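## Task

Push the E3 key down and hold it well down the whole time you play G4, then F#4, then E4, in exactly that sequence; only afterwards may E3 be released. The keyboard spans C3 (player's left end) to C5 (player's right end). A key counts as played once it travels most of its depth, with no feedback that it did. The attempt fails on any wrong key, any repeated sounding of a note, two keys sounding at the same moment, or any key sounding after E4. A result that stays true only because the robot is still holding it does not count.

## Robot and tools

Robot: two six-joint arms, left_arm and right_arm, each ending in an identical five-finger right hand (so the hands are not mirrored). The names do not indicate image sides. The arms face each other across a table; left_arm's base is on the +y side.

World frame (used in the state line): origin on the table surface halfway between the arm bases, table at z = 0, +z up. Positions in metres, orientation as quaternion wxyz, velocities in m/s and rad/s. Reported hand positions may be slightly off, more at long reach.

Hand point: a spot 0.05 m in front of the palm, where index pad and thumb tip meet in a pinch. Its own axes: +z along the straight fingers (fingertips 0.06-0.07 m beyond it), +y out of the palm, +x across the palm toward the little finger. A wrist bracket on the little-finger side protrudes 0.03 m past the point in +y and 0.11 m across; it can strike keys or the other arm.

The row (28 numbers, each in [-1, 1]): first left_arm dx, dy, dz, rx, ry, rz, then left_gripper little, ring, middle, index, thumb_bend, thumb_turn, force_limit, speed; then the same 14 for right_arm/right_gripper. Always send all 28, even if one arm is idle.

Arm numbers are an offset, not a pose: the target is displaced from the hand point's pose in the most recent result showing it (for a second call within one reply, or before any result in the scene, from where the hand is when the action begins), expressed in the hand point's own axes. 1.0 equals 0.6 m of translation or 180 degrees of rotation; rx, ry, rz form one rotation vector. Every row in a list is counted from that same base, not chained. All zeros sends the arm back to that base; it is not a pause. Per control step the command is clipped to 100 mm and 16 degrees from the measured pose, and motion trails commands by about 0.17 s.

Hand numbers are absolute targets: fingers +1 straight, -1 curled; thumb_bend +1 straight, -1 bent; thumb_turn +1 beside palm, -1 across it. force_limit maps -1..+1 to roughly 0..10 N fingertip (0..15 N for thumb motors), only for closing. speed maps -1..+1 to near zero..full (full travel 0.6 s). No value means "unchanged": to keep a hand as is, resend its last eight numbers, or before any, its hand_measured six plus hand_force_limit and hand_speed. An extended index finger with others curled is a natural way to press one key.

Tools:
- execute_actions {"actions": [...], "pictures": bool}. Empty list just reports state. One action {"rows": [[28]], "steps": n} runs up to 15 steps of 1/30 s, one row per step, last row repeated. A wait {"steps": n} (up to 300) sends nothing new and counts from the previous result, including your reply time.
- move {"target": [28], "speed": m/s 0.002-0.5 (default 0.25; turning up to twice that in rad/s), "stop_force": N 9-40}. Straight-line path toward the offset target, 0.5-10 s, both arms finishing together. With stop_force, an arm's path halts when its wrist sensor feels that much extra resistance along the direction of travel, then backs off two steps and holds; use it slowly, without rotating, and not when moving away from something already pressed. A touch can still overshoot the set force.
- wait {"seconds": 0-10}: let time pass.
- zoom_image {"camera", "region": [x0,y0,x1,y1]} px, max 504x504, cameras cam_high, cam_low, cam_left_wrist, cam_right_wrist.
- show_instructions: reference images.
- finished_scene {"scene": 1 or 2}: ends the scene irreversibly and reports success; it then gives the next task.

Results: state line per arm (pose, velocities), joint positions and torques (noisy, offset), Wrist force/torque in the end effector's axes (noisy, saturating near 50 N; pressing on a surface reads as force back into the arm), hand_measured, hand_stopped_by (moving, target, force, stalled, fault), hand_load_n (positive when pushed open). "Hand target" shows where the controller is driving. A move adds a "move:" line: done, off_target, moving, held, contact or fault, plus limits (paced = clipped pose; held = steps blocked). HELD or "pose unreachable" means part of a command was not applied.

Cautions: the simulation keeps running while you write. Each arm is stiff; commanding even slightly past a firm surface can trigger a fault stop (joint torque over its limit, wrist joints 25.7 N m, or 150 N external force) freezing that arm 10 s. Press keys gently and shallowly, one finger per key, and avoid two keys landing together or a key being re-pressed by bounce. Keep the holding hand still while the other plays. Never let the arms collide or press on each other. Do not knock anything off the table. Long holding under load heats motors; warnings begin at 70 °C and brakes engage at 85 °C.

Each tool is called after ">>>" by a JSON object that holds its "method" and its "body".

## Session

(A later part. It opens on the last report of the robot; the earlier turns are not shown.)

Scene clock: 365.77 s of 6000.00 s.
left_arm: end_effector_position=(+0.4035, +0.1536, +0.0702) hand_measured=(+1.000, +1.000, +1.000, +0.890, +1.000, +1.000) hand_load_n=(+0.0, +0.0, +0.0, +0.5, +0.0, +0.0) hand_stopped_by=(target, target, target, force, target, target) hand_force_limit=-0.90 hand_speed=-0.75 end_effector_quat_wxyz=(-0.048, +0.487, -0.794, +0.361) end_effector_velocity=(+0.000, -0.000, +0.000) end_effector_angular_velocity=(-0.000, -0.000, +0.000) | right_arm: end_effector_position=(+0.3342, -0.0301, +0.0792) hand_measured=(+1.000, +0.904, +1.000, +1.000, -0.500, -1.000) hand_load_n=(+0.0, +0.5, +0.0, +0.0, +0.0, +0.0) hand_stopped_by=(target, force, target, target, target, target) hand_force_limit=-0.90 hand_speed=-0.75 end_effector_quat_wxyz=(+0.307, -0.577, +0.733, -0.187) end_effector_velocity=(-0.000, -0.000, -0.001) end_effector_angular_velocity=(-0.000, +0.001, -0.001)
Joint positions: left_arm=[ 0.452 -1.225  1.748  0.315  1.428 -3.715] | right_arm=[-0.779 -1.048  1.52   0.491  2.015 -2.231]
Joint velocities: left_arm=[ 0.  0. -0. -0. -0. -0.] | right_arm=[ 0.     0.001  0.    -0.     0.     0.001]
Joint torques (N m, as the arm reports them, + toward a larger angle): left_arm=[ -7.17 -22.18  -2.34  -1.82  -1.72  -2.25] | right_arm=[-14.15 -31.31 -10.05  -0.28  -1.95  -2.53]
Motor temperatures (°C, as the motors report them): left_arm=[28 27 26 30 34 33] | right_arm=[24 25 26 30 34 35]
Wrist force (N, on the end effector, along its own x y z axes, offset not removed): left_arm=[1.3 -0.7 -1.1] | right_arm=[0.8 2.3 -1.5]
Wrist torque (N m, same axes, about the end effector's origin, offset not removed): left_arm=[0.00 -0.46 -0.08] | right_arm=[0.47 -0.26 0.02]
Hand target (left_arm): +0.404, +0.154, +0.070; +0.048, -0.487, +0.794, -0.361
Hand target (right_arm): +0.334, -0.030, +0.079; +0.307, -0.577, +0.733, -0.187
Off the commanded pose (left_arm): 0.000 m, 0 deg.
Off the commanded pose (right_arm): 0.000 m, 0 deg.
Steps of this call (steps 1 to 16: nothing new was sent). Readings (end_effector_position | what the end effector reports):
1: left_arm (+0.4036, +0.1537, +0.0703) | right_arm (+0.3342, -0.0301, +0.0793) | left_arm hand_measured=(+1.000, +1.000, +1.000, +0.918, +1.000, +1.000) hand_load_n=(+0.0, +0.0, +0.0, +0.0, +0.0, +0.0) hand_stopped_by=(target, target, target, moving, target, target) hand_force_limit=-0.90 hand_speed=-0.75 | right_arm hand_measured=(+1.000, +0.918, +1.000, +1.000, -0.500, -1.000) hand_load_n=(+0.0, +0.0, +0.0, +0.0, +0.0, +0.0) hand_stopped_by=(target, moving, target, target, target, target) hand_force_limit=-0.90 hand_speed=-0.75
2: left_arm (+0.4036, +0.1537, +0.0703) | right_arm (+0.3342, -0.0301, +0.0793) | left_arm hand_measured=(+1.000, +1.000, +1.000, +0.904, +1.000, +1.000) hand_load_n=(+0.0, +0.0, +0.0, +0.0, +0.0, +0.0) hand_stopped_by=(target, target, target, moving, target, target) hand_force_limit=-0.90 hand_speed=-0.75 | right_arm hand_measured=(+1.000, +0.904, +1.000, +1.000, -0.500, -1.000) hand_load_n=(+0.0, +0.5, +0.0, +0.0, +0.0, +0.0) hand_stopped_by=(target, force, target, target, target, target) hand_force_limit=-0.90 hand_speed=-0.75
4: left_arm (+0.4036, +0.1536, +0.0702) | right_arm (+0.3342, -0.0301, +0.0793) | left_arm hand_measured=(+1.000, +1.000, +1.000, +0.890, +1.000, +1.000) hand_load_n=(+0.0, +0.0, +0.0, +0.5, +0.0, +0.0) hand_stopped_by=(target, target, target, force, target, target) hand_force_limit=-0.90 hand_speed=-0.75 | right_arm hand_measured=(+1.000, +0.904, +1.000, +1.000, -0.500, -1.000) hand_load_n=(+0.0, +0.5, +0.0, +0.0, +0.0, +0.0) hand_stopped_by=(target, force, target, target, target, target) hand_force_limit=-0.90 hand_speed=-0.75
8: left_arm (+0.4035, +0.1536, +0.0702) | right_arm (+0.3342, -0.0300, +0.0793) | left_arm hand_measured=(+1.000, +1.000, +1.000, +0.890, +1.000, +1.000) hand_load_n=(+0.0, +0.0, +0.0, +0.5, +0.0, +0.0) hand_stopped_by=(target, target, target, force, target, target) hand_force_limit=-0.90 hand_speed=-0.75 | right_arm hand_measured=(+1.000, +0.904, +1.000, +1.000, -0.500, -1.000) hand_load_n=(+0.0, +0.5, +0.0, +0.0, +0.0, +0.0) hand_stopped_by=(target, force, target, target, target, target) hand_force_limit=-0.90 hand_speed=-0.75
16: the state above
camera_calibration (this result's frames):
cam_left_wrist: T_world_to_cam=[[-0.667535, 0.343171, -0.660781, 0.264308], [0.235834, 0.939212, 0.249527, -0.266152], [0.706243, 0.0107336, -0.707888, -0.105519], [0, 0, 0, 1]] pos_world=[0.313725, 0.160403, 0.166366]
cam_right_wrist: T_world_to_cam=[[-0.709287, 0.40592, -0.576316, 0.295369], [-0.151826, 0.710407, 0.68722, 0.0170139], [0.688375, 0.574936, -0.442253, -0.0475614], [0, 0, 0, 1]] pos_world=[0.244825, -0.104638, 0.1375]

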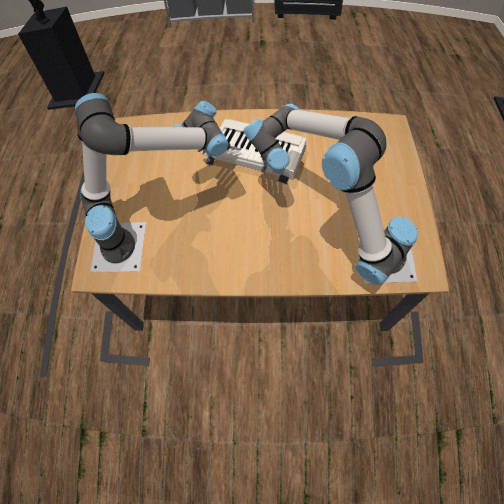

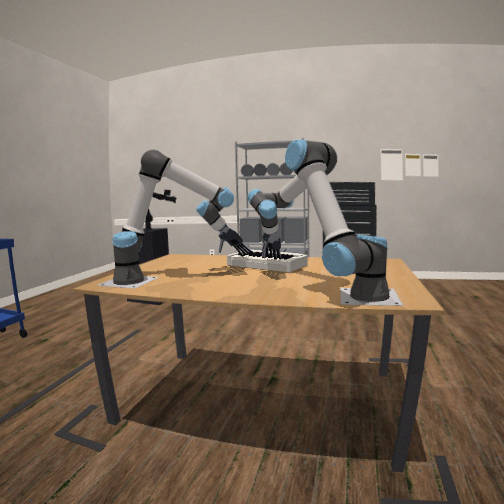

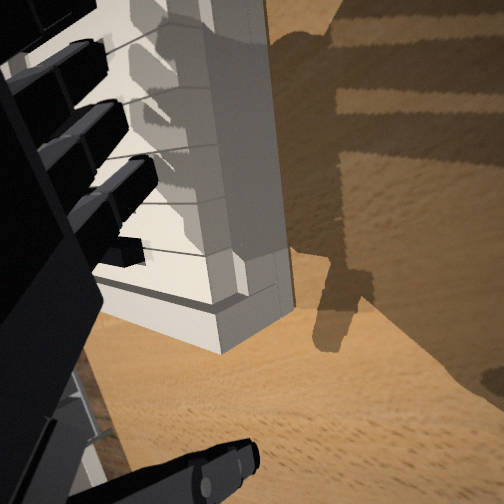

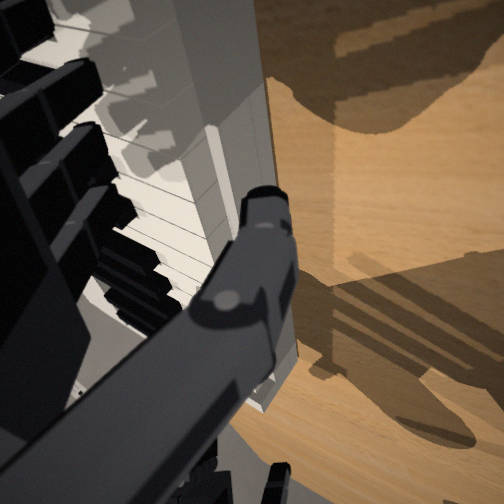

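>>> {"method": "execute_actions", "body": {"actions": [{"rows":[[-0.0005,0.0011,0.0013,0,0,0, 1,1,1,0.58,1,1,-0.5,-0.75, 0.0002,0.0006,0.0007,0,0,0, 1,0.72,1,1,-0.5,-1,-0.9,-0.75],[-0.0010,0.0022,0.0026,0,0,0, 1,1,1,0.58,1,1,-0.5,-0.75, 0.0004,0.0011,0.0013,0,0,0, 1,0.72,1,1,-0.5,-1,-0.9,-0.75],[-0.0015,0.0033,0.0039,0,0,0, 1,1,1,0.58,1,1,-0.5,-0.75, 0.0006,0.0017,0.0020,0,0,0, 1,0.72,1,1,-0.5,-1,-0.9,-0.75]],"steps":15}], "pictures": false}}

>>> {"method": "execute_actions", "body": {"actions": [{"steps":12}]}}

>>> {"method": "zoom_image", "body": {"camera": "cam_left_wrist", "region": [90, 90, 270, 270]}}

Scene clock: 417.33 s of 6000.00 s.
left_arm: end_effector_position=(+0.4035, +0.1536, +0.0671) hand_measured=(+1.000, +1.000, +1.000, +0.726, +1.000, +1.000) hand_load_n=(+0.0, +0.0, +0.0, +1.0, +0.0, +0.0) hand_stopped_by=(target, target, target, moving, target, target) hand_force_limit=-0.50 hand_speed=-0.75 end_effector_quat_wxyz=(-0.048, +0.487, -0.794, +0.361) end_effector_velocity=(+0.001, -0.000, -0.000) end_effector_angular_velocity=(-0.002, -0.001, +0.000) | right_arm: end_effector_position=(+0.3342, -0.0300, +0.0777) hand_measured=(+1.000, +0.904, +1.000, +1.000, -0.500, -1.000) hand_load_n=(+0.0, +0.0, +0.0, +0.0, +0.0, +0.0) hand_stopped_by=(target, force, target, target, target, target) hand_force_limit=-0.90 hand_speed=-0.75 end_effector_quat_wxyz=(+0.307, -0.577, +0.733, -0.187) end_effector_velocity=(+0.000, +0.000, -0.001) end_effector_angular_velocity=(-0.000, +0.000, -0.000)
Joint positions: left_arm=[ 0.452 -1.222  1.752  0.307  1.428 -3.715] | right_arm=[-0.779 -1.046  1.522  0.488  2.015 -2.231]
Joint velocities: left_arm=[ 0.     0.001  0.    -0.003 -0.    -0.   ] | right_arm=[ 0.     0.002 -0.001 -0.     0.     0.   ]
Joint torques (N m, as the arm reports them, + toward a larger angle): left_arm=[ -2.62 -22.26  -2.53  -1.69  -1.07  -1.43] | right_arm=[ -6.42 -31.95  -9.55  -0.54  -1.24  -1.56]
Motor temperatures (°C, as the motors report them): left_arm=[28 27 26 30 34 33] | right_arm=[24 25 26 30 34 35]
Wrist force (N, on the end effector, along its own x y z axes, offset not removed): left_arm=[1.2 -3.0 1.4] | right_arm=[0.7 3.6 0.2]
Wrist torque (N m, same axes, about the end effector's origin, offset not removed): left_arm=[-0.48 -0.40 -0.12] | right_arm=[0.50 -0.36 0.00]
Hand target (left_arm): +0.404, +0.154, +0.067; +0.048, -0.487, +0.794, -0.361
Hand target (right_arm): +0.334, -0.030, +0.078; +0.307, -0.577, +0.733, -0.187
Off the commanded pose (left_arm): 0.000 m, 0 deg.
Off the commanded pose (right_arm): 0.000 m, 0 deg.
Steps of this call (steps 1 to 90: nothing new was sent; then 48.07 s passed at rest; steps 91 to 105: all 15 steps of this action). Readings (end_effector_position | what the end effector reports):
91: left_arm (+0.4035, +0.1536, +0.0702) | right_arm (+0.3342, -0.0301, +0.0792) | left_arm hand_measured=(+1.000, +1.000, +1.000, +0.890, +1.000, +1.000) hand_load_n=(+0.0, +0.0, +0.0, +0.5, +0.0, +0.0) hand_stopped_by=(target, target, target, moving, target, target) hand_force_limit=-0.50 hand_speed=-0.75 | right_arm hand_measured=(+1.000, +0.904, +1.000, +1.000, -0.500, -1.000) hand_load_n=(+0.0, +0.5, +0.0, +0.0, +0.0, +0.0) hand_stopped_by=(target, force, target, target, target, target) hand_force_limit=-0.90 hand_speed=-0.75
92: left_arm (+0.4035, +0.1536, +0.0700) | right_arm (+0.3342, -0.0300, +0.0792) | left_arm hand_measured=(+1.000, +1.000, +1.000, +0.890, +1.000, +1.000) hand_load_n=(+0.0, +0.0, +0.0, +0.5, +0.0, +0.0) hand_stopped_by=(target, target, target, moving, target, target) hand_force_limit=-0.50 hand_speed=-0.75 | right_arm hand_measured=(+1.000, +0.904, +1.000, +1.000, -0.500, -1.000) hand_load_n=(+0.0, +0.5, +0.0, +0.0, +0.0, +0.0) hand_stopped_by=(target, force, target, target, target, target) hand_force_limit=-0.90 hand_speed=-0.75
94: left_arm (+0.4035, +0.1536, +0.0691) | right_arm (+0.3342, -0.0300, +0.0787) | left_arm hand_measured=(+1.000, +1.000, +1.000, +0.878, +1.000, +1.000) hand_load_n=(+0.0, +0.0, +0.0, +0.5, +0.0, +0.0) hand_stopped_by=(target, target, target, moving, target, target) hand_force_limit=-0.50 hand_speed=-0.75 | right_arm hand_measured=(+1.000, +0.904, +1.000, +1.000, -0.500, -1.000) hand_load_n=(+0.0, +0.5, +0.0, +0.0, +0.0, +0.0) hand_stopped_by=(target, force, target, target, target, target) hand_force_limit=-0.90 hand_speed=-0.75
98: left_arm (+0.4035, +0.1536, +0.0677) | right_arm (+0.3342, -0.0300, +0.0780) | left_arm hand_measured=(+1.000, +1.000, +1.000, +0.822, +1.000, +1.000) hand_load_n=(+0.0, +0.0, +0.0, +1.0, +0.0, +0.0) hand_stopped_by=(target, target, target, moving, target, target) hand_force_limit=-0.50 hand_speed=-0.75 | right_arm hand_measured=(+1.000, +0.904, +1.000, +1.000, -0.500, -1.000) hand_load_n=(+0.0, +0.5, +0.0, +0.0, +0.0, +0.0) hand_stopped_by=(target, force, target, target, target, target) hand_force_limit=-0.90 hand_speed=-0.75
105: the state above

Scene clock: 417.73 s of 6000.00 s.
left_arm: end_effector_position=(+0.4035, +0.1536, +0.0670) hand_measured=(+1.000, +1.000, +1.000, +0.684, +1.000, +1.000) hand_load_n=(+0.0, +0.0, +0.0, +2.5, +0.0, +0.0) hand_stopped_by=(target, target, target, force, target, target) hand_force_limit=-0.50 hand_speed=-0.75 end_effector_quat_wxyz=(-0.048, +0.487, -0.794, +0.361) end_effector_velocity=(-0.000, -0.000, -0.000) end_effector_angular_velocity=(+0.000, +0.000, -0.000) | right_arm: end_effector_position=(+0.3342, -0.0300, +0.0776) hand_measured=(+1.000, +0.904, +1.000, +1.000, -0.500, -1.000) hand_load_n=(+0.0, +0.0, +0.0, +0.0, +0.0, +0.0) hand_stopped_by=(target, force, target, target, target, target) hand_force_limit=-0.90 hand_speed=-0.75 end_effector_quat_wxyz=(+0.307, -0.577, +0.733, -0.187) end_effector_velocity=(-0.001, -0.000, -0.001) end_effector_angular_velocity=(-0.001, +0.001, +0.000)
Joint positions: left_arm=[ 0.452 -1.221  1.752  0.307  1.428 -3.715] | right_arm=[-0.779 -1.046  1.522  0.488  2.015 -2.231]
Joint velocities: left_arm=[-0.  0. -0.  0. -0.  0.] | right_arm=[ 0.001  0.002  0.001 -0.     0.     0.   ]
Joint torques (N m, as the arm reports them, + toward a larger angle): left_arm=[  1.77 -19.82  -0.09  -1.26  -0.4   -0.6 ] | right_arm=[ -1.67 -30.51 -10.45  -0.62  -0.98  -0.73]
Motor temperatures (°C, as the motors report them): left_arm=[28 27 26 30 34 33] | right_arm=[24 25 26 30 34 35]
Wrist force (N, on the end effector, along its own x y z axes, offset not removed): left_arm=[2.2 -3.5 -0.4] | right_arm=[1.6 1.7 -1.2]
Wrist torque (N m, same axes, about the end effector's origin, offset not removed): left_arm=[0.07 -0.54 -0.01] | right_arm=[0.36 -0.37 -0.02]
Hand target (left_arm): +0.404, +0.154, +0.067; +0.048, -0.487, +0.794, -0.361
Hand target (right_arm): +0.334, -0.030, +0.078; +0.307, -0.577, +0.733, -0.187
Off the commanded pose (left_arm): 0.000 m, 0 deg.
Off the commanded pose (right_arm): 0.000 m, 0 deg.
Steps of this call (steps 1 to 12: nothing new was sent). Readings (end_effector_position | what the end effector reports):
1: left_arm (+0.4035, +0.1536, +0.0671) | right_arm (+0.3342, -0.0300, +0.0777) | left_arm hand_measured=(+1.000, +1.000, +1.000, +0.712, +1.000, +1.000) hand_load_n=(+0.0, +0.0, +0.0, +1.0, +0.0, +0.0) hand_stopped_by=(target, target, target, moving, target, target) hand_force_limit=-0.50 hand_speed=-0.75 | right_arm hand_measured=(+1.000, +0.904, +1.000, +1.000, -0.500, -1.000) hand_load_n=(+0.0, +0.0, +0.0, +0.0, +0.0, +0.0) hand_stopped_by=(target, force, target, target, target, target) hand_force_limit=-0.90 hand_speed=-0.75
2: left_arm (+0.4035, +0.1536, +0.0671) | right_arm (+0.3342, -0.0300, +0.0777) | left_arm hand_measured=(+1.000, +1.000, +1.000, +0.698, +1.000, +1.000) hand_load_n=(+0.0, +0.0, +0.0, +1.5, +0.0, +0.0) hand_stopped_by=(target, target, target, moving, target, target) hand_force_limit=-0.50 hand_speed=-0.75 | right_arm hand_measured=(+1.000, +0.904, +1.000, +1.000, -0.500, -1.000) hand_load_n=(+0.0, +0.0, +0.0, +0.0, +0.0, +0.0) hand_stopped_by=(target, force, target, target, target, target) hand_force_limit=-0.90 hand_speed=-0.75
4: left_arm (+0.4035, +0.1536, +0.0670) | right_arm (+0.3342, -0.0300, +0.0776) | left_arm hand_measured=(+1.000, +1.000, +1.000, +0.684, +1.000, +1.000) hand_load_n=(+0.0, +0.0, +0.0, +2.5, +0.0, +0.0) hand_stopped_by=(target, target, target, force, target, target) hand_force_limit=-0.50 hand_speed=-0.75 | right_arm hand_measured=(+1.000, +0.904, +1.000, +1.000, -0.500, -1.000) hand_load_n=(+0.0, +0.0, +0.0, +0.0, +0.0, +0.0) hand_stopped_by=(target, force, target, target, target, target) hand_force_limit=-0.90 hand_speed=-0.75
8: left_arm (+0.4035, +0.1536, +0.0670) | right_arm (+0.3342, -0.0300, +0.0776) | left_arm hand_measured=(+1.000, +1.000, +1.000, +0.684, +1.000, +1.000) hand_load_n=(+0.0, +0.0, +0.0, +2.5, +0.0, +0.0) hand_stopped_by=(target, target, target, force, target, target) hand_force_limit=-0.50 hand_speed=-0.75 | right_arm hand_measured=(+1.000, +0.904, +1.000, +1.000, -0.500, -1.000) hand_load_n=(+0.0, +0.0, +0.0, +0.0, +0.0, +0.0) hand_stopped_by=(target, force, target, target, target, target) hand_force_limit=-0.90 hand_speed=-0.75
12: the state above
camera_calibration (this result's frames):
cam_left_wrist: T_world_to_cam=[[-0.667529, 0.34316, -0.660792, 0.2622], [0.235832, 0.939216, 0.249513, -0.26536], [0.70625, 0.0107212, -0.707882, -0.107773], [0, 0, 0, 1]] pos_world=[0.313721, 0.16041, 0.16318]
cam_right_wrist: T_world_to_cam=[[-0.709292, 0.405915, -0.576314, 0.294442], [-0.15182, 0.710412, 0.687216, 0.0181164], [0.688372, 0.574933, -0.442263, -0.0482887], [0, 0, 0, 1]] pos_world=[0.244837, -0.104626, 0.135885]

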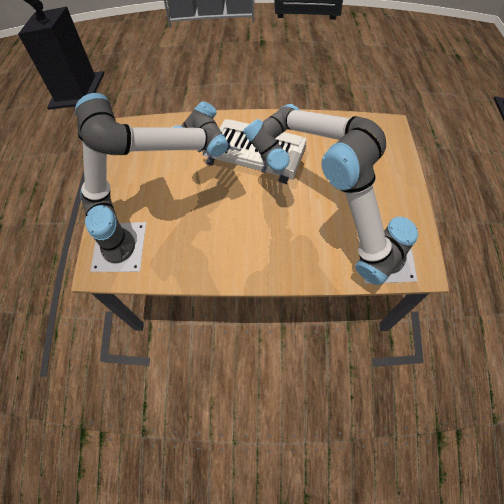

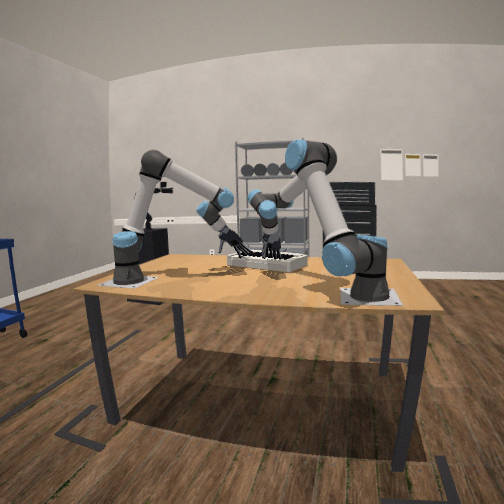

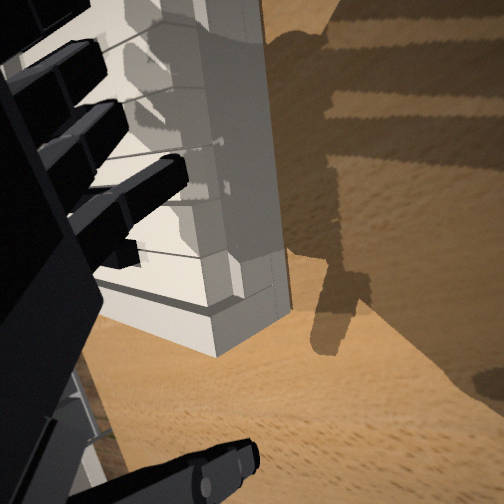

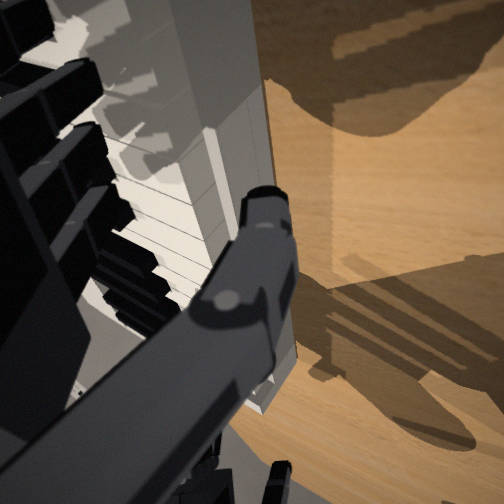

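Region (90, 90, 270, 270) of cam_left_wrist's 504x504 image, scaled by 2.800, with more detail than that image has.

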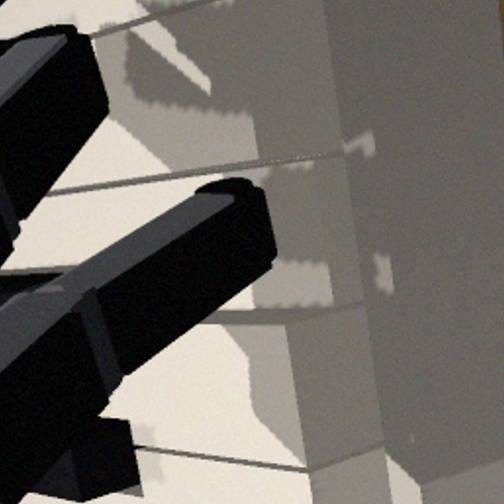

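>>> {"method": "execute_actions", "body": {"actions": [{"rows":[[0,0,0,0,0,0, 1,1,1,0.58,1,1,-0.5,-0.75, 0,0,0,0,0,0, 1,0.55,1,1,-0.5,-1,-0.5,-0.75]],"steps":15}], "pictures": false}}

>>> {"method": "execute_actions", "body": {"actions": [{"steps":12}]}}

>>> {"method": "zoom_image", "body": {"camera": "cam_right_wrist", "region": [30, 0, 230, 200]}}

Scene clock: 515.30 s of 6000.00 s.
left_arm: end_effector_position=(+0.4035, +0.1536, +0.0670) hand_measured=(+1.000, +1.000, +1.000, +0.684, +1.000, +1.000) hand_load_n=(+0.0, +0.0, +0.0, +2.5, +0.0, +0.0) hand_stopped_by=(target, target, target, force, target, target) hand_force_limit=-0.50 hand_speed=-0.75 end_effector_quat_wxyz=(-0.048, +0.487, -0.794, +0.361) end_effector_velocity=(-0.000, -0.000, +0.000) end_effector_angular_velocity=(-0.000, -0.000, -0.000) | right_arm: end_effector_position=(+0.3342, -0.0300, +0.0776) hand_measured=(+1.000, +0.740, +1.000, +1.000, -0.500, -1.000) hand_load_n=(+0.0, +1.0, +0.0, +0.0, +0.0, +0.0) hand_stopped_by=(target, moving, target, target, target, target) hand_force_limit=-0.50 hand_speed=-0.75 end_effector_quat_wxyz=(+0.307, -0.577, +0.733, -0.187) end_effector_velocity=(-0.000, -0.000, +0.000) end_effector_angular_velocity=(+0.001, +0.000, -0.001)
Joint positions: left_arm=[ 0.452 -1.221  1.752  0.307  1.428 -3.715] | right_arm=[-0.779 -1.046  1.522  0.488  2.015 -2.231]
Joint velocities: left_arm=[-0. -0.  0. -0.  0. -0.] | right_arm=[ 0.    -0.     0.001 -0.    -0.     0.001]
Joint torques (N m, as the arm reports them, + toward a larger angle): left_arm=[ -0.23 -21.03  -1.65  -0.78   1.52   1.77] | right_arm=[  7.49 -30.79  -9.9   -0.15   2.32   1.65]
Motor temperatures (°C, as the motors report them): left_arm=[28 27 26 30 34 33] | right_arm=[24 25 26 30 34 35]
Wrist force (N, on the end effector, along its own x y z axes, offset not removed): left_arm=[1.9 -4.9 -1.5] | right_arm=[0.9 1.1 -1.0]
Wrist torque (N m, same axes, about the end effector's origin, offset not removed): left_arm=[-0.08 -0.30 -0.01] | right_arm=[0.38 -0.27 -0.06]
Hand target (left_arm): +0.404, +0.154, +0.067; +0.048, -0.487, +0.794, -0.361
Hand target (right_arm): +0.334, -0.030, +0.078; +0.307, -0.577, +0.733, -0.187
Off the commanded pose (left_arm): 0.000 m, 0 deg.
Off the commanded pose (right_arm): 0.000 m, 0 deg.
Steps of this call (steps 1 to 90: nothing new was sent; then 94.07 s passed at rest; steps 91 to 105: all 15 steps of this action). Readings (end_effector_position | what the end effector reports):
91: left_arm (+0.4035, +0.1536, +0.0670) | right_arm (+0.3342, -0.0300, +0.0776) | left_arm hand_measured=(+1.000, +1.000, +1.000, +0.684, +1.000, +1.000) hand_load_n=(+0.0, +0.0, +0.0, +2.5, +0.0, +0.0) hand_stopped_by=(target, target, target, force, target, target) hand_force_limit=-0.50 hand_speed=-0.75 | right_arm hand_measured=(+1.000, +0.904, +1.000, +1.000, -0.500, -1.000) hand_load_n=(+0.0, +0.0, +0.0, +0.0, +0.0, +0.0) hand_stopped_by=(target, moving, target, target, target, target) hand_force_limit=-0.50 hand_speed=-0.75
92: left_arm (+0.4035, +0.1536, +0.0670) | right_arm (+0.3342, -0.0300, +0.0776) | left_arm hand_measured=(+1.000, +1.000, +1.000, +0.684, +1.000, +1.000) hand_load_n=(+0.0, +0.0, +0.0, +2.5, +0.0, +0.0) hand_stopped_by=(target, target, target, force, target, target) hand_force_limit=-0.50 hand_speed=-0.75 | right_arm hand_measured=(+1.000, +0.904, +1.000, +1.000, -0.500, -1.000) hand_load_n=(+0.0, +0.0, +0.0, +0.0, +0.0, +0.0) hand_stopped_by=(target, moving, target, target, target, target) hand_force_limit=-0.50 hand_speed=-0.75
94: left_arm (+0.4035, +0.1536, +0.0670) | right_arm (+0.3342, -0.0300, +0.0776) | left_arm hand_measured=(+1.000, +1.000, +1.000, +0.684, +1.000, +1.000) hand_load_n=(+0.0, +0.0, +0.0, +2.5, +0.0, +0.0) hand_stopped_by=(target, target, target, force, target, target) hand_force_limit=-0.50 hand_speed=-0.75 | right_arm hand_measured=(+1.000, +0.892, +1.000, +1.000, -0.500, -1.000) hand_load_n=(+0.0, +1.0, +0.0, +0.0, +0.0, +0.0) hand_stopped_by=(target, moving, target, target, target, target) hand_force_limit=-0.50 hand_speed=-0.75
98: left_arm (+0.4035, +0.1536, +0.0670) | right_arm (+0.3342, -0.0300, +0.0776) | left_arm hand_measured=(+1.000, +1.000, +1.000, +0.684, +1.000, +1.000) hand_load_n=(+0.0, +0.0, +0.0, +2.5, +0.0, +0.0) hand_stopped_by=(target, target, target, force, target, target) hand_force_limit=-0.50 hand_speed=-0.75 | right_arm hand_measured=(+1.000, +0.836, +1.000, +1.000, -0.500, -1.000) hand_load_n=(+0.0, +1.0, +0.0, +0.0, +0.0, +0.0) hand_stopped_by=(target, moving, target, target, target, target) hand_force_limit=-0.50 hand_speed=-0.75
105: the state above

Scene clock: 515.70 s of 6000.00 s.
left_arm: end_effector_position=(+0.4035, +0.1536, +0.0670) hand_measured=(+1.000, +1.000, +1.000, +0.684, +1.000, +1.000) hand_load_n=(+0.0, +0.0, +0.0, +2.5, +0.0, +0.0) hand_stopped_by=(target, target, target, force, target, target) hand_force_limit=-0.50 hand_speed=-0.75 end_effector_quat_wxyz=(-0.048, +0.487, -0.794, +0.361) end_effector_velocity=(+0.000, -0.000, +0.000) end_effector_angular_velocity=(-0.000, -0.000, +0.000) | right_arm: end_effector_position=(+0.3342, -0.0300, +0.0776) hand_measured=(+1.000, +0.656, +1.000, +1.000, -0.500, -1.000) hand_load_n=(+0.0, +2.5, +0.0, +0.0, +0.0, +0.0) hand_stopped_by=(target, force, target, target, target, target) hand_force_limit=-0.50 hand_speed=-0.75 end_effector_quat_wxyz=(+0.307, -0.577, +0.733, -0.187) end_effector_velocity=(+0.000, +0.001, +0.001) end_effector_angular_velocity=(+0.002, -0.002, +0.000)
Joint positions: left_arm=[ 0.452 -1.221  1.752  0.307  1.428 -3.715] | right_arm=[-0.779 -1.046  1.522  0.488  2.015 -2.231]
Joint velocities: left_arm=[ 0.  0. -0. -0.  0. -0.] | right_arm=[ 0.    -0.001 -0.002  0.    -0.     0.   ]
Joint torques (N m, as the arm reports them, + toward a larger angle): left_arm=[ -4.21 -22.46  -3.01  -0.56   0.84   0.76] | right_arm=[  2.05 -31.67  -9.98  -0.05   1.65   0.78]
Motor temperatures (°C, as the motors report them): left_arm=[28 27 26 30 34 33] | right_arm=[24 25 26 30 34 35]
Wrist force (N, on the end effector, along its own x y z axes, offset not removed): left_arm=[2.5 -1.9 -1.9] | right_arm=[0.3 -0.4 -3.7]
Wrist torque (N m, same axes, about the end effector's origin, offset not removed): left_arm=[0.34 -0.41 0.04] | right_arm=[0.79 -0.27 -0.18]
Hand target (left_arm): +0.404, +0.154, +0.067; +0.048, -0.487, +0.794, -0.361
Hand target (right_arm): +0.334, -0.030, +0.078; +0.307, -0.577, +0.733, -0.187
Off the commanded pose (left_arm): 0.000 m, 0 deg.
Off the commanded pose (right_arm): 0.000 m, 0 deg.
Steps of this call (steps 1 to 12: nothing new was sent). Readings (end_effector_position | what the end effector reports):
1: left_arm (+0.4035, +0.1536, +0.0670) | right_arm (+0.3342, -0.0300, +0.0776) | left_arm hand_measured=(+1.000, +1.000, +1.000, +0.684, +1.000, +1.000) hand_load_n=(+0.0, +0.0, +0.0, +2.5, +0.0, +0.0) hand_stopped_by=(target, target, target, force, target, target) hand_force_limit=-0.50 hand_speed=-0.75 | right_arm hand_measured=(+1.000, +0.726, +1.000, +1.000, -0.500, -1.000) hand_load_n=(+0.0, +1.0, +0.0, +0.0, +0.0, +0.0) hand_stopped_by=(target, moving, target, target, target, target) hand_force_limit=-0.50 hand_speed=-0.75
2: left_arm (+0.4035, +0.1536, +0.0670) | right_arm (+0.3342, -0.0300, +0.0776) | left_arm hand_measured=(+1.000, +1.000, +1.000, +0.684, +1.000, +1.000) hand_load_n=(+0.0, +0.0, +0.0, +2.5, +0.0, +0.0) hand_stopped_by=(target, target, target, force, target, target) hand_force_limit=-0.50 hand_speed=-0.75 | right_arm hand_measured=(+1.000, +0.712, +1.000, +1.000, -0.500, -1.000) hand_load_n=(+0.0, +1.0, +0.0, +0.0, +0.0, +0.0) hand_stopped_by=(target, moving, target, target, target, target) hand_force_limit=-0.50 hand_speed=-0.75
4: left_arm (+0.4035, +0.1536, +0.0670) | right_arm (+0.3342, -0.0300, +0.0776) | left_arm hand_measured=(+1.000, +1.000, +1.000, +0.684, +1.000, +1.000) hand_load_n=(+0.0, +0.0, +0.0, +2.5, +0.0, +0.0) hand_stopped_by=(target, target, target, force, target, target) hand_force_limit=-0.50 hand_speed=-0.75 | right_arm hand_measured=(+1.000, +0.684, +1.000, +1.000, -0.500, -1.000) hand_load_n=(+0.0, +1.0, +0.0, +0.0, +0.0, +0.0) hand_stopped_by=(target, moving, target, target, target, target) hand_force_limit=-0.50 hand_speed=-0.75
8: left_arm (+0.4035, +0.1536, +0.0670) | right_arm (+0.3342, -0.0300, +0.0776) | left_arm hand_measured=(+1.000, +1.000, +1.000, +0.684, +1.000, +1.000) hand_load_n=(+0.0, +0.0, +0.0, +2.5, +0.0, +0.0) hand_stopped_by=(target, target, target, force, target, target) hand_force_limit=-0.50 hand_speed=-0.75 | right_arm hand_measured=(+1.000, +0.656, +1.000, +1.000, -0.500, -1.000) hand_load_n=(+0.0, +2.5, +0.0, +0.0, +0.0, +0.0) hand_stopped_by=(target, force, target, target, target, target) hand_force_limit=-0.50 hand_speed=-0.75
12: the state above
camera_calibration (this result's frames):
cam_left_wrist: T_world_to_cam=[[-0.667535, 0.343171, -0.66078, 0.262193], [0.235834, 0.939212, 0.249528, -0.265376], [0.706243, 0.0107343, -0.707888, -0.107785], [0, 0, 0, 1]] pos_world=[0.31373, 0.160424, 0.163171]
cam_right_wrist: T_world_to_cam=[[-0.709282, 0.405922, -0.576322, 0.294432], [-0.151826, 0.710409, 0.687217, 0.0181121], [0.688381, 0.574931, -0.442251, -0.0482908], [0, 0, 0, 1]] pos_world=[0.244827, -0.104619, 0.135884]

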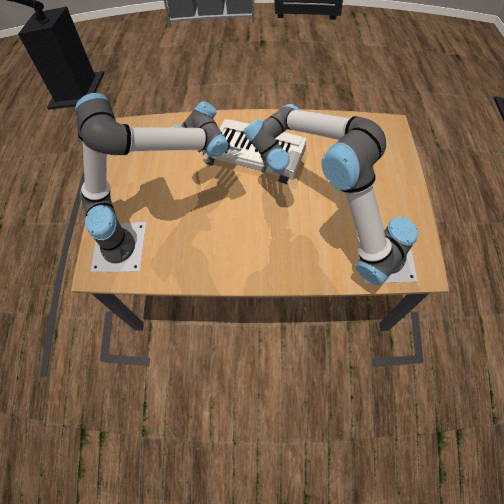

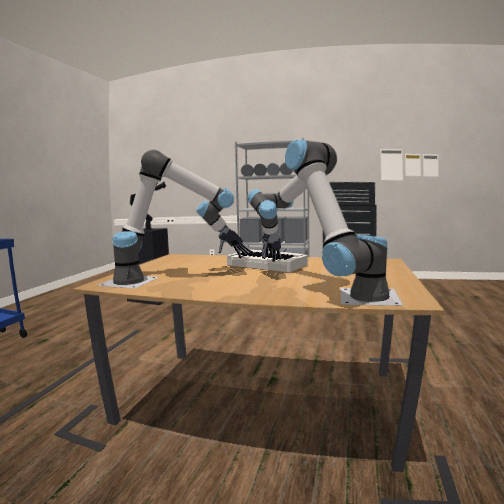

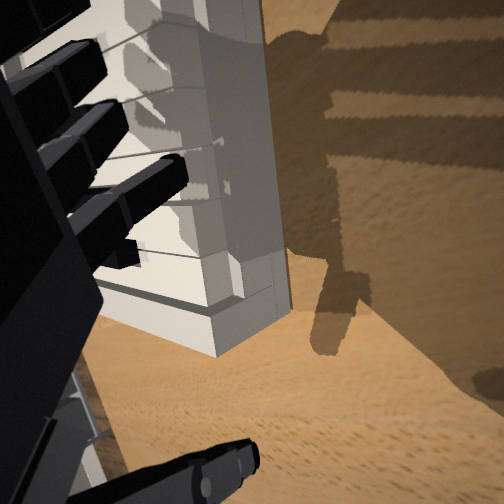

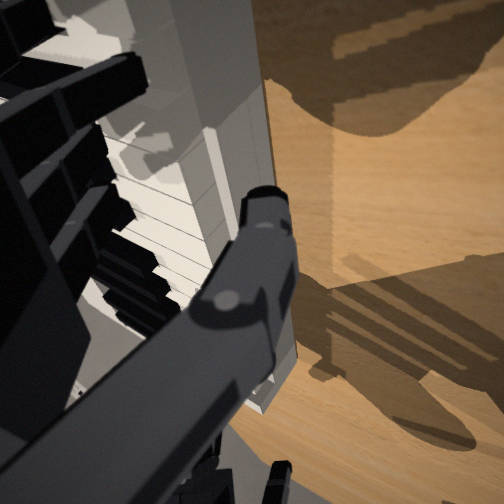

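Region (30, 0, 230, 200) of cam_right_wrist's 504x504 image, scaled by 2.520, with more detail than that image has.

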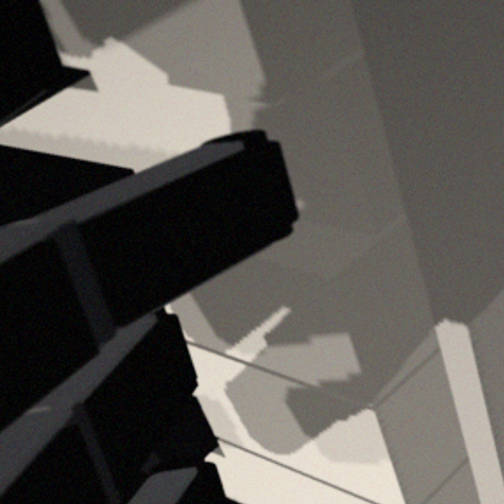

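>>> {"method": "execute_actions", "body": {"actions": [{"rows":[[0,0,0,0,0,0, 1,1,1,0.58,1,1,-0.5,-0.75, -0.00015,-0.00040,-0.00047,0,0,0, 1,1,1,1,-0.5,-1,-0.5,0],[0,0,0,0,0,0, 1,1,1,0.58,1,1,-0.5,-0.75, -0.00059,-0.00159,-0.00188,0,0,0, 1,1,1,1,-0.5,-1,-0.5,0],[0,0,0,0,0,0, 1,1,1,0.58,1,1,-0.5,-0.75, -0.00128,-0.00345,-0.00407,0,0,0, 1,1,1,1,-0.5,-1,-0.5,0],[0,0,0,0,0,0, 1,1,1,0.58,1,1,-0.5,-0.75, -0.00215,-0.00579,-0.00682,0,0,0, 1,1,1,1,-0.5,-1,-0.5,0],[0,0,0,0,0,0, 1,1,1,0.58,1,1,-0.5,-0.75, -0.00311,-0.00839,-0.00989,0,0,0, 1,1,1,1,-0.5,-1,-0.5,0],[0,0,0,0,0,0, 1,1,1,0.58,1,1,-0.5,-0.75, -0.00407,-0.01098,-0.01296,0,0,0, 1,1,1,1,-0.5,-1,-0.5,0],[0,0,0,0,0,0, 1,1,1,0.58,1,1,-0.5,-0.75, -0.00494,-0.01332,-0.01571,0,0,0, 1,1,1,1,-0.5,-1,-0.5,0],[0,0,0,0,0,0, 1,1,1,0.58,1,1,-0.5,-0.75, -0.00563,-0.01518,-0.01790,0,0,0, 1,1,1,1,-0.5,-1,-0.5,0],[0,0,0,0,0,0, 1,1,1,0.58,1,1,-0.5,-0.75, -0.00607,-0.01637,-0.01931,0,0,0, 1,1,1,1,-0.5,-1,-0.5,0],[0,0,0,0,0,0, 1,1,1,0.58,1,1,-0.5,-0.75, -0.00622,-0.01677,-0.01978,0,0,0, 1,1,1,1,-0.5,-1,-0.5,0]],"steps":15}], "pictures": false}}

>>> {"method": "move", "body": {"target": [0,0,0,0,0,0, 1,1,1,0.58,1,1,-0.5,-0.75, -0.0007,-0.0609,0.0583,0,0,0, 1,1,1,1,-0.5,-1,-0.9,-0.75], "speed": 0.1}}

>>> {"method": "execute_actions", "body": {"actions": [{"rows":[[0,0,0,0,0,0, 1,1,1,0.58,1,1,-0.5,-0.75, 0,0,0,0,0,0, 1,0.84,1,1,-0.5,-1,-0.9,-0.75]],"steps":13}]}}

>>> {"method": "zoom_image", "body": {"camera": "cam_right_wrist", "region": [20, 0, 260, 240]}}

Scene clock: 543.90 s of 6000.00 s.
left_arm: end_effector_position=(+0.4035, +0.1536, +0.0670) hand_measured=(+1.000, +1.000, +1.000, +0.684, +1.000, +1.000) hand_load_n=(+0.0, +0.0, +0.0, +2.5, +0.0, +0.0) hand_stopped_by=(target, target, target, force, target, target) hand_force_limit=-0.50 hand_speed=-0.75 end_effector_quat_wxyz=(-0.048, +0.487, -0.794, +0.361) end_effector_velocity=(-0.000, -0.000, -0.000) end_effector_angular_velocity=(-0.001, -0.000, -0.001) | right_arm: end_effector_position=(+0.3342, -0.0300, +0.0921) hand_measured=(+1.000, +1.000, +1.000, +1.000, -0.500, -1.000) hand_load_n=(+0.0, +0.0, +0.0, +0.0, +0.0, +0.0) hand_stopped_by=(target, target, target, target, target, target) hand_force_limit=-0.50 hand_speed=0.00 end_effector_quat_wxyz=(+0.307, -0.577, +0.733, -0.187) end_effector_velocity=(+0.000, +0.000, +0.014) end_effector_angular_velocity=(+0.000, -0.001, +0.001)
Joint positions: left_arm=[ 0.452 -1.221  1.752  0.307  1.428 -3.715] | right_arm=[-0.779 -1.062  1.505  0.52   2.015 -2.231]
Joint velocities: left_arm=[-0.001  0.     0.    -0.001  0.    -0.   ] | right_arm=[ 0.    -0.014 -0.017  0.03   0.    -0.001]
Joint torques (N m, as the arm reports them, + toward a larger angle): left_arm=[ -1.46 -32.42  -8.74   1.5   -0.77  -1.38] | right_arm=[-11.23 -49.61 -24.54   2.68  -0.55  -2.35]
Motor temperatures (°C, as the motors report them): left_arm=[28 27 26 30 34 33] | right_arm=[24 25 26 30 34 35]
Wrist force (N, on the end effector, along its own x y z axes, offset not removed): left_arm=[2.6 -3.5 -1.9] | right_arm=[1.3 2.9 1.3]
Wrist torque (N m, same axes, about the end effector's origin, offset not removed): left_arm=[0.18 -0.49 0.04] | right_arm=[0.31 -0.42 0.04]
Hand target (left_arm): +0.404, +0.154, +0.067; +0.048, -0.487, +0.794, -0.361
Hand target (right_arm): +0.334, -0.030, +0.094; +0.307, -0.577, +0.733, -0.187
Off the commanded pose (left_arm): 0.000 m, 0 deg.
Off the commanded pose (right_arm): 0.002 m, 0 deg.
Steps of this call (steps 1 to 90: nothing new was sent; then 24.70 s passed at rest; steps 91 to 105: all 15 steps of this action). Readings (end_effector_position | what the end effector reports):
91: left_arm (+0.4035, +0.1536, +0.0670) | right_arm (+0.3342, -0.0300, +0.0776) | left_arm hand_measured=(+1.000, +1.000, +1.000, +0.684, +1.000, +1.000) hand_load_n=(+0.0, +0.0, +0.0, +2.5, +0.0, +0.0) hand_stopped_by=(target, target, target, force, target, target) hand_force_limit=-0.50 hand_speed=-0.75 | right_arm hand_measured=(+1.000, +0.656, +1.000, +1.000, -0.500, -1.000) hand_load_n=(+0.0, +2.5, +0.0, +0.0, +0.0, +0.0) hand_stopped_by=(target, moving, target, target, target, target) hand_force_limit=-0.50 hand_speed=0.00
92: left_arm (+0.4035, +0.1536, +0.0670) | right_arm (+0.3342, -0.0301, +0.0776) | left_arm hand_measured=(+1.000, +1.000, +1.000, +0.684, +1.000, +1.000) hand_load_n=(+0.0, +0.0, +0.0, +2.5, +0.0, +0.0) hand_stopped_by=(target, target, target, force, target, target) hand_force_limit=-0.50 hand_speed=-0.75 | right_arm hand_measured=(+1.000, +0.656, +1.000, +1.000, -0.500, -1.000) hand_load_n=(+0.0, +2.5, +0.0, +0.0, +0.0, +0.0) hand_stopped_by=(target, moving, target, target, target, target) hand_force_limit=-0.50 hand_speed=0.00
94: left_arm (+0.4035, +0.1536, +0.0670) | right_arm (+0.3341, -0.0301, +0.0783) | left_arm hand_measured=(+1.000, +1.000, +1.000, +0.684, +1.000, +1.000) hand_load_n=(+0.0, +0.0, +0.0, +2.5, +0.0, +0.0) hand_stopped_by=(target, target, target, force, target, target) hand_force_limit=-0.50 hand_speed=-0.75 | right_arm hand_measured=(+1.000, +0.706, +1.000, +1.000, -0.500, -1.000) hand_load_n=(+0.0, +0.0, +0.0, +0.0, +0.0, +0.0) hand_stopped_by=(target, moving, target, target, target, target) hand_force_limit=-0.50 hand_speed=0.00
98: left_arm (+0.4035, +0.1536, +0.0670) | right_arm (+0.3341, -0.0301, +0.0839) | left_arm hand_measured=(+1.000, +1.000, +1.000, +0.684, +1.000, +1.000) hand_load_n=(+0.0, +0.0, +0.0, +2.5, +0.0, +0.0) hand_stopped_by=(target, target, target, force, target, target) hand_force_limit=-0.50 hand_speed=-0.75 | right_arm hand_measured=(+1.000, +0.928, +1.000, +1.000, -0.500, -1.000) hand_load_n=(+0.0, +0.0, +0.0, +0.0, +0.0, +0.0) hand_stopped_by=(target, moving, target, target, target, target) hand_force_limit=-0.50 hand_speed=0.00
105: the state above

Scene clock: 545.13 s of 6000.00 s.
left_arm: end_effector_position=(+0.4035, +0.1536, +0.0670) hand_measured=(+1.000, +1.000, +1.000, +0.684, +1.000, +1.000) hand_load_n=(+0.0, +0.0, +0.0, +2.5, +0.0, +0.0) hand_stopped_by=(target, target, target, force, target, target) hand_force_limit=-0.50 hand_speed=-0.75 end_effector_quat_wxyz=(-0.048, +0.487, -0.794, +0.361) end_effector_velocity=(+0.000, +0.000, +0.000) end_effector_angular_velocity=(-0.000, -0.000, +0.000) | right_arm: end_effector_position=(+0.3839, -0.0365, +0.0906) hand_measured=(+1.000, +1.000, +1.000, +1.000, -0.500, -1.000) hand_load_n=(+0.0, +0.0, +0.0, +0.0, +0.0, +0.0) hand_stopped_by=(target, target, target, target, target, target) hand_force_limit=-0.90 hand_speed=-0.75 end_effector_quat_wxyz=(+0.307, -0.577, +0.733, -0.187) end_effector_velocity=(+0.002, -0.000, -0.000) end_effector_angular_velocity=(-0.000, +0.000, +0.001)
Joint positions: left_arm=[ 0.452 -1.221  1.752  0.307  1.428 -3.715] | right_arm=[-0.859 -1.022  1.44   0.517  1.968 -2.303]
Joint velocities: left_arm=[ 0. -0. -0.  0.  0.  0.] | right_arm=[-0.004  0.002 -0.004  0.    -0.003 -0.004]
Joint torques (N m, as the arm reports them, + toward a larger angle): left_arm=[ -0.18 -31.96  -8.41   1.52  -0.38  -0.65] | right_arm=[-13.89 -35.13 -24.71   2.42  -1.72  -2.57]
Motor temperatures (°C, as the motors report them): left_arm=[28 27 26 30 34 33] | right_arm=[24 25 26 30 34 35]
Wrist force (N, on the end effector, along its own x y z axes, offset not removed): left_arm=[3.1 -4.6 -1.1] | right_arm=[0.6 2.6 -0.1]
Wrist torque (N m, same axes, about the end effector's origin, offset not removed): left_arm=[-0.12 -0.60 0.02] | right_arm=[0.40 -0.30 -0.02]
Hand target (left_arm): +0.404, +0.154, +0.067; +0.048, -0.487, +0.794, -0.361
Hand target (right_arm): +0.384, -0.036, +0.091; +0.307, -0.577, +0.733, -0.187
Off the commanded pose (left_arm): 0.000 m, 0 deg.
Off the commanded pose (right_arm): 0.000 m, 0 deg.
move: done
camera_calibration (this result's frames):
cam_left_wrist: T_world_to_cam=[[-0.667534, 0.343169, -0.660783, 0.26219], [0.235834, 0.939212, 0.249525, -0.265363], [0.706244, 0.0107311, -0.707887, -0.107777], [0, 0, 0, 1]] pos_world=[0.313719, 0.160413, 0.163171]
cam_right_wrist: T_world_to_cam=[[-0.709349, 0.405932, -0.576232, 0.339808], [-0.151788, 0.710363, 0.687274, 0.0213144], [0.68832, 0.574982, -0.442279, -0.073092], [0, 0, 0, 1]] pos_world=[0.294588, -0.111053, 0.148832]

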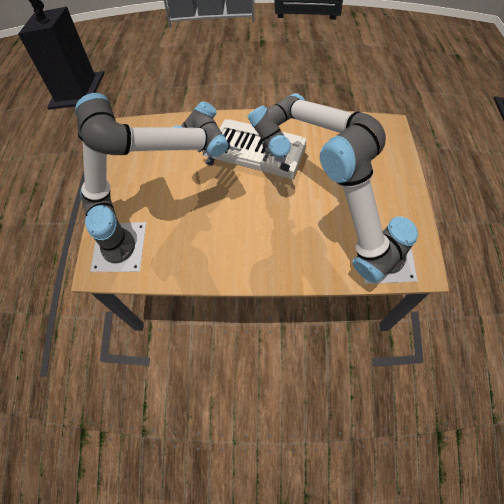

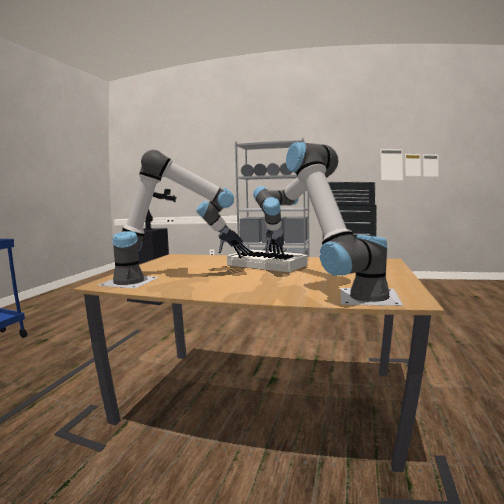

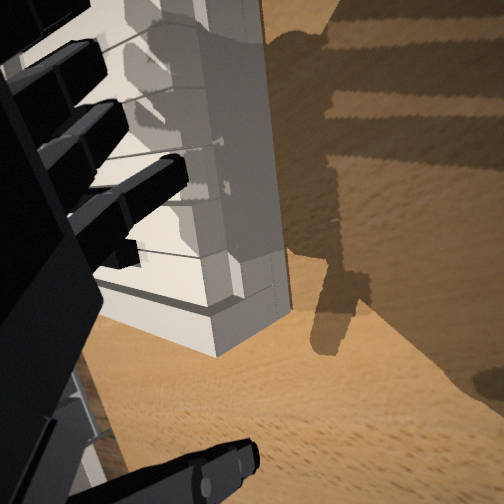

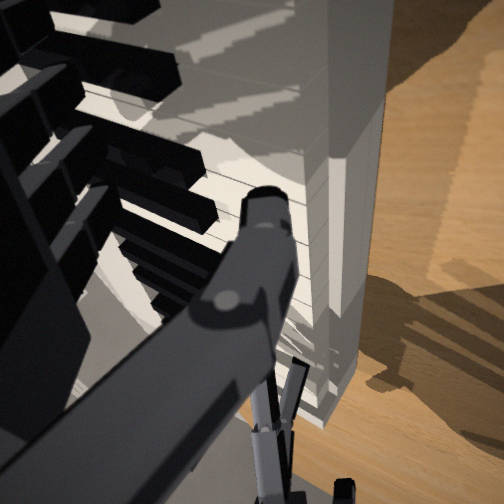

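Scene clock: 545.57 s of 6000.00 s.
left_arm: end_effector_position=(+0.4035, +0.1536, +0.0670) hand_measured=(+1.000, +1.000, +1.000, +0.684, +1.000, +1.000) hand_load_n=(+0.0, +0.0, +0.0, +2.5, +0.0, +0.0) hand_stopped_by=(target, target, target, force, target, target) hand_force_limit=-0.50 hand_speed=-0.75 end_effector_quat_wxyz=(-0.048, +0.487, -0.794, +0.361) end_effector_velocity=(-0.000, -0.000, +0.000) end_effector_angular_velocity=(-0.001, -0.000, -0.001) | right_arm: end_effector_position=(+0.3840, -0.0365, +0.0906) hand_measured=(+1.000, +0.918, +1.000, +1.000, -0.500, -1.000) hand_load_n=(+0.0, +0.5, +0.0, +0.0, +0.0, +0.0) hand_stopped_by=(target, force, target, target, target, target) hand_force_limit=-0.90 hand_speed=-0.75 end_effector_quat_wxyz=(+0.307, -0.577, +0.733, -0.187) end_effector_velocity=(-0.000, -0.000, +0.000) end_effector_angular_velocity=(-0.001, -0.000, +0.001)
Joint positions: left_arm=[ 0.452 -1.221  1.752  0.307  1.428 -3.715] | right_arm=[-0.859 -1.022  1.44   0.517  1.968 -2.303]
Joint velocities: left_arm=[-0.001 -0.     0.    -0.001  0.    -0.   ] | right_arm=[ 0.    -0.001  0.001  0.     0.    -0.001]
Joint torques (N m, as the arm reports them, + toward a larger angle): left_arm=[  0.08 -32.7   -8.27   1.44  -0.44  -0.86] | right_arm=[ 12.09 -47.64 -13.2    2.02   0.18   0.55]
Motor temperatures (°C, as the motors report them): left_arm=[28 27 26 30 34 33] | right_arm=[24 25 26 30 34 35]
Wrist force (N, on the end effector, along its own x y z axes, offset not removed): left_arm=[0.5 -4.2 -0.9] | right_arm=[1.8 4.4 -1.0]
Wrist torque (N m, same axes, about the end effector's origin, offset not removed): left_arm=[-0.04 -0.13 -0.25] | right_arm=[0.75 -0.35 0.06]
Hand target (left_arm): +0.404, +0.154, +0.067; +0.048, -0.487, +0.794, -0.361
Hand target (right_arm): +0.384, -0.036, +0.091; +0.307, -0.577, +0.733, -0.187
Off the commanded pose (left_arm): 0.000 m, 0 deg.
Off the commanded pose (right_arm): 0.000 m, 0 deg.
Steps of this call (steps 1 to 13: all 13 steps of this action). Readings (end_effector_position | what the end effector reports):
1: left_arm (+0.4035, +0.1536, +0.0670) | right_arm (+0.3840, -0.0365, +0.0906) | left_arm hand_measured=(+1.000, +1.000, +1.000, +0.684, +1.000, +1.000) hand_load_n=(+0.0, +0.0, +0.0, +2.5, +0.0, +0.0) hand_stopped_by=(target, target, target, force, target, target) hand_force_limit=-0.50 hand_speed=-0.75 | right_arm hand_measured=(+1.000, +1.000, +1.000, +1.000, -0.500, -1.000) hand_load_n=(+0.0, +0.0, +0.0, +0.0, +0.0, +0.0) hand_stopped_by=(target, moving, target, target, target, target) hand_force_limit=-0.90 hand_speed=-0.75
2: left_arm (+0.4035, +0.1536, +0.0670) | right_arm (+0.3840, -0.0365, +0.0906) | left_arm hand_measured=(+1.000, +1.000, +1.000, +0.684, +1.000, +1.000) hand_load_n=(+0.0, +0.0, +0.0, +2.5, +0.0, +0.0) hand_stopped_by=(target, target, target, force, target, target) hand_force_limit=-0.50 hand_speed=-0.75 | right_arm hand_measured=(+1.000, +1.000, +1.000, +1.000, -0.500, -1.000) hand_load_n=(+0.0, +0.0, +0.0, +0.0, +0.0, +0.0) hand_stopped_by=(target, moving, target, target, target, target) hand_force_limit=-0.90 hand_speed=-0.75
4: left_arm (+0.4035, +0.1536, +0.0670) | right_arm (+0.3840, -0.0365, +0.0906) | left_arm hand_measured=(+1.000, +1.000, +1.000, +0.684, +1.000, +1.000) hand_load_n=(+0.0, +0.0, +0.0, +2.5, +0.0, +0.0) hand_stopped_by=(target, target, target, force, target, target) hand_force_limit=-0.50 hand_speed=-0.75 | right_arm hand_measured=(+1.000, +0.988, +1.000, +1.000, -0.500, -1.000) hand_load_n=(+0.0, +0.0, +0.0, +0.0, +0.0, +0.0) hand_stopped_by=(target, moving, target, target, target, target) hand_force_limit=-0.90 hand_speed=-0.75
8: left_arm (+0.4035, +0.1536, +0.0670) | right_arm (+0.3840, -0.0365, +0.0906) | left_arm hand_measured=(+1.000, +1.000, +1.000, +0.684, +1.000, +1.000) hand_load_n=(+0.0, +0.0, +0.0, +2.5, +0.0, +0.0) hand_stopped_by=(target, target, target, force, target, target) hand_force_limit=-0.50 hand_speed=-0.75 | right_arm hand_measured=(+1.000, +0.932, +1.000, +1.000, -0.500, -1.000) hand_load_n=(+0.0, +0.0, +0.0, +0.0, +0.0, +0.0) hand_stopped_by=(target, moving, target, target, target, target) hand_force_limit=-0.90 hand_speed=-0.75
13: the state above
camera_calibration (this result's frames):
cam_left_wrist: T_world_to_cam=[[-0.667534, 0.343169, -0.660782, 0.26219], [0.235834, 0.939212, 0.249525, -0.265363], [0.706244, 0.0107312, -0.707887, -0.107777], [0, 0, 0, 1]] pos_world=[0.313719, 0.160413, 0.163171]
cam_right_wrist: T_world_to_cam=[[-0.709358, 0.405925, -0.576225, 0.33987], [-0.151783, 0.710365, 0.687273, 0.0213346], [0.688311, 0.574984, -0.44229, -0.0731461], [0, 0, 0, 1]] pos_world=[0.294675, -0.111059, 0.148827]

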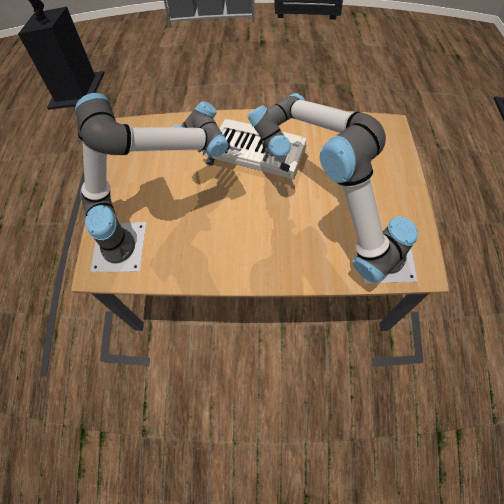

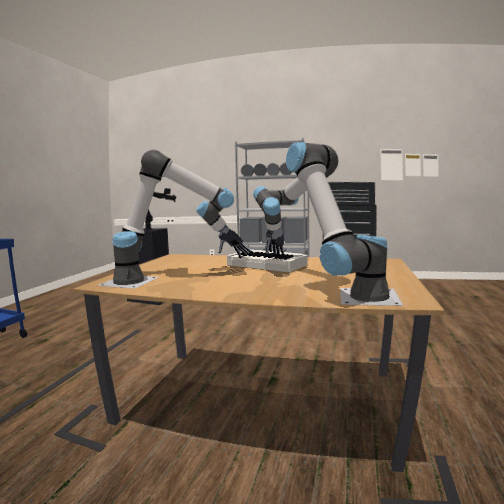

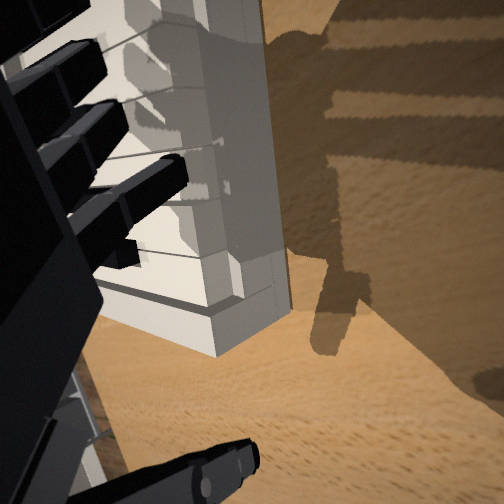

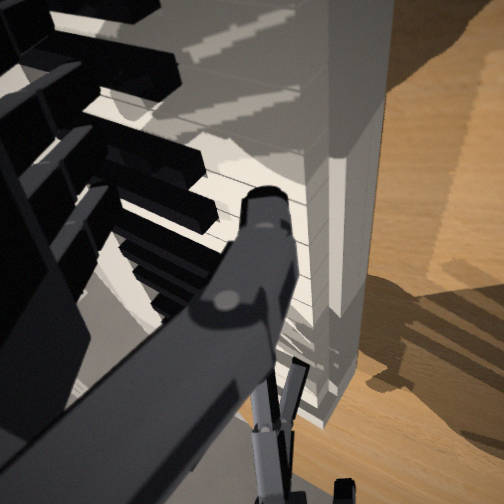

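Region (20, 0, 260, 240) of cam_right_wrist's 504x504 image, scaled by 2.100, with more detail than that image has.

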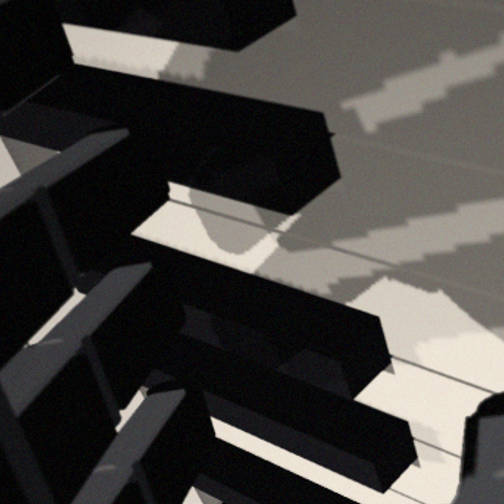

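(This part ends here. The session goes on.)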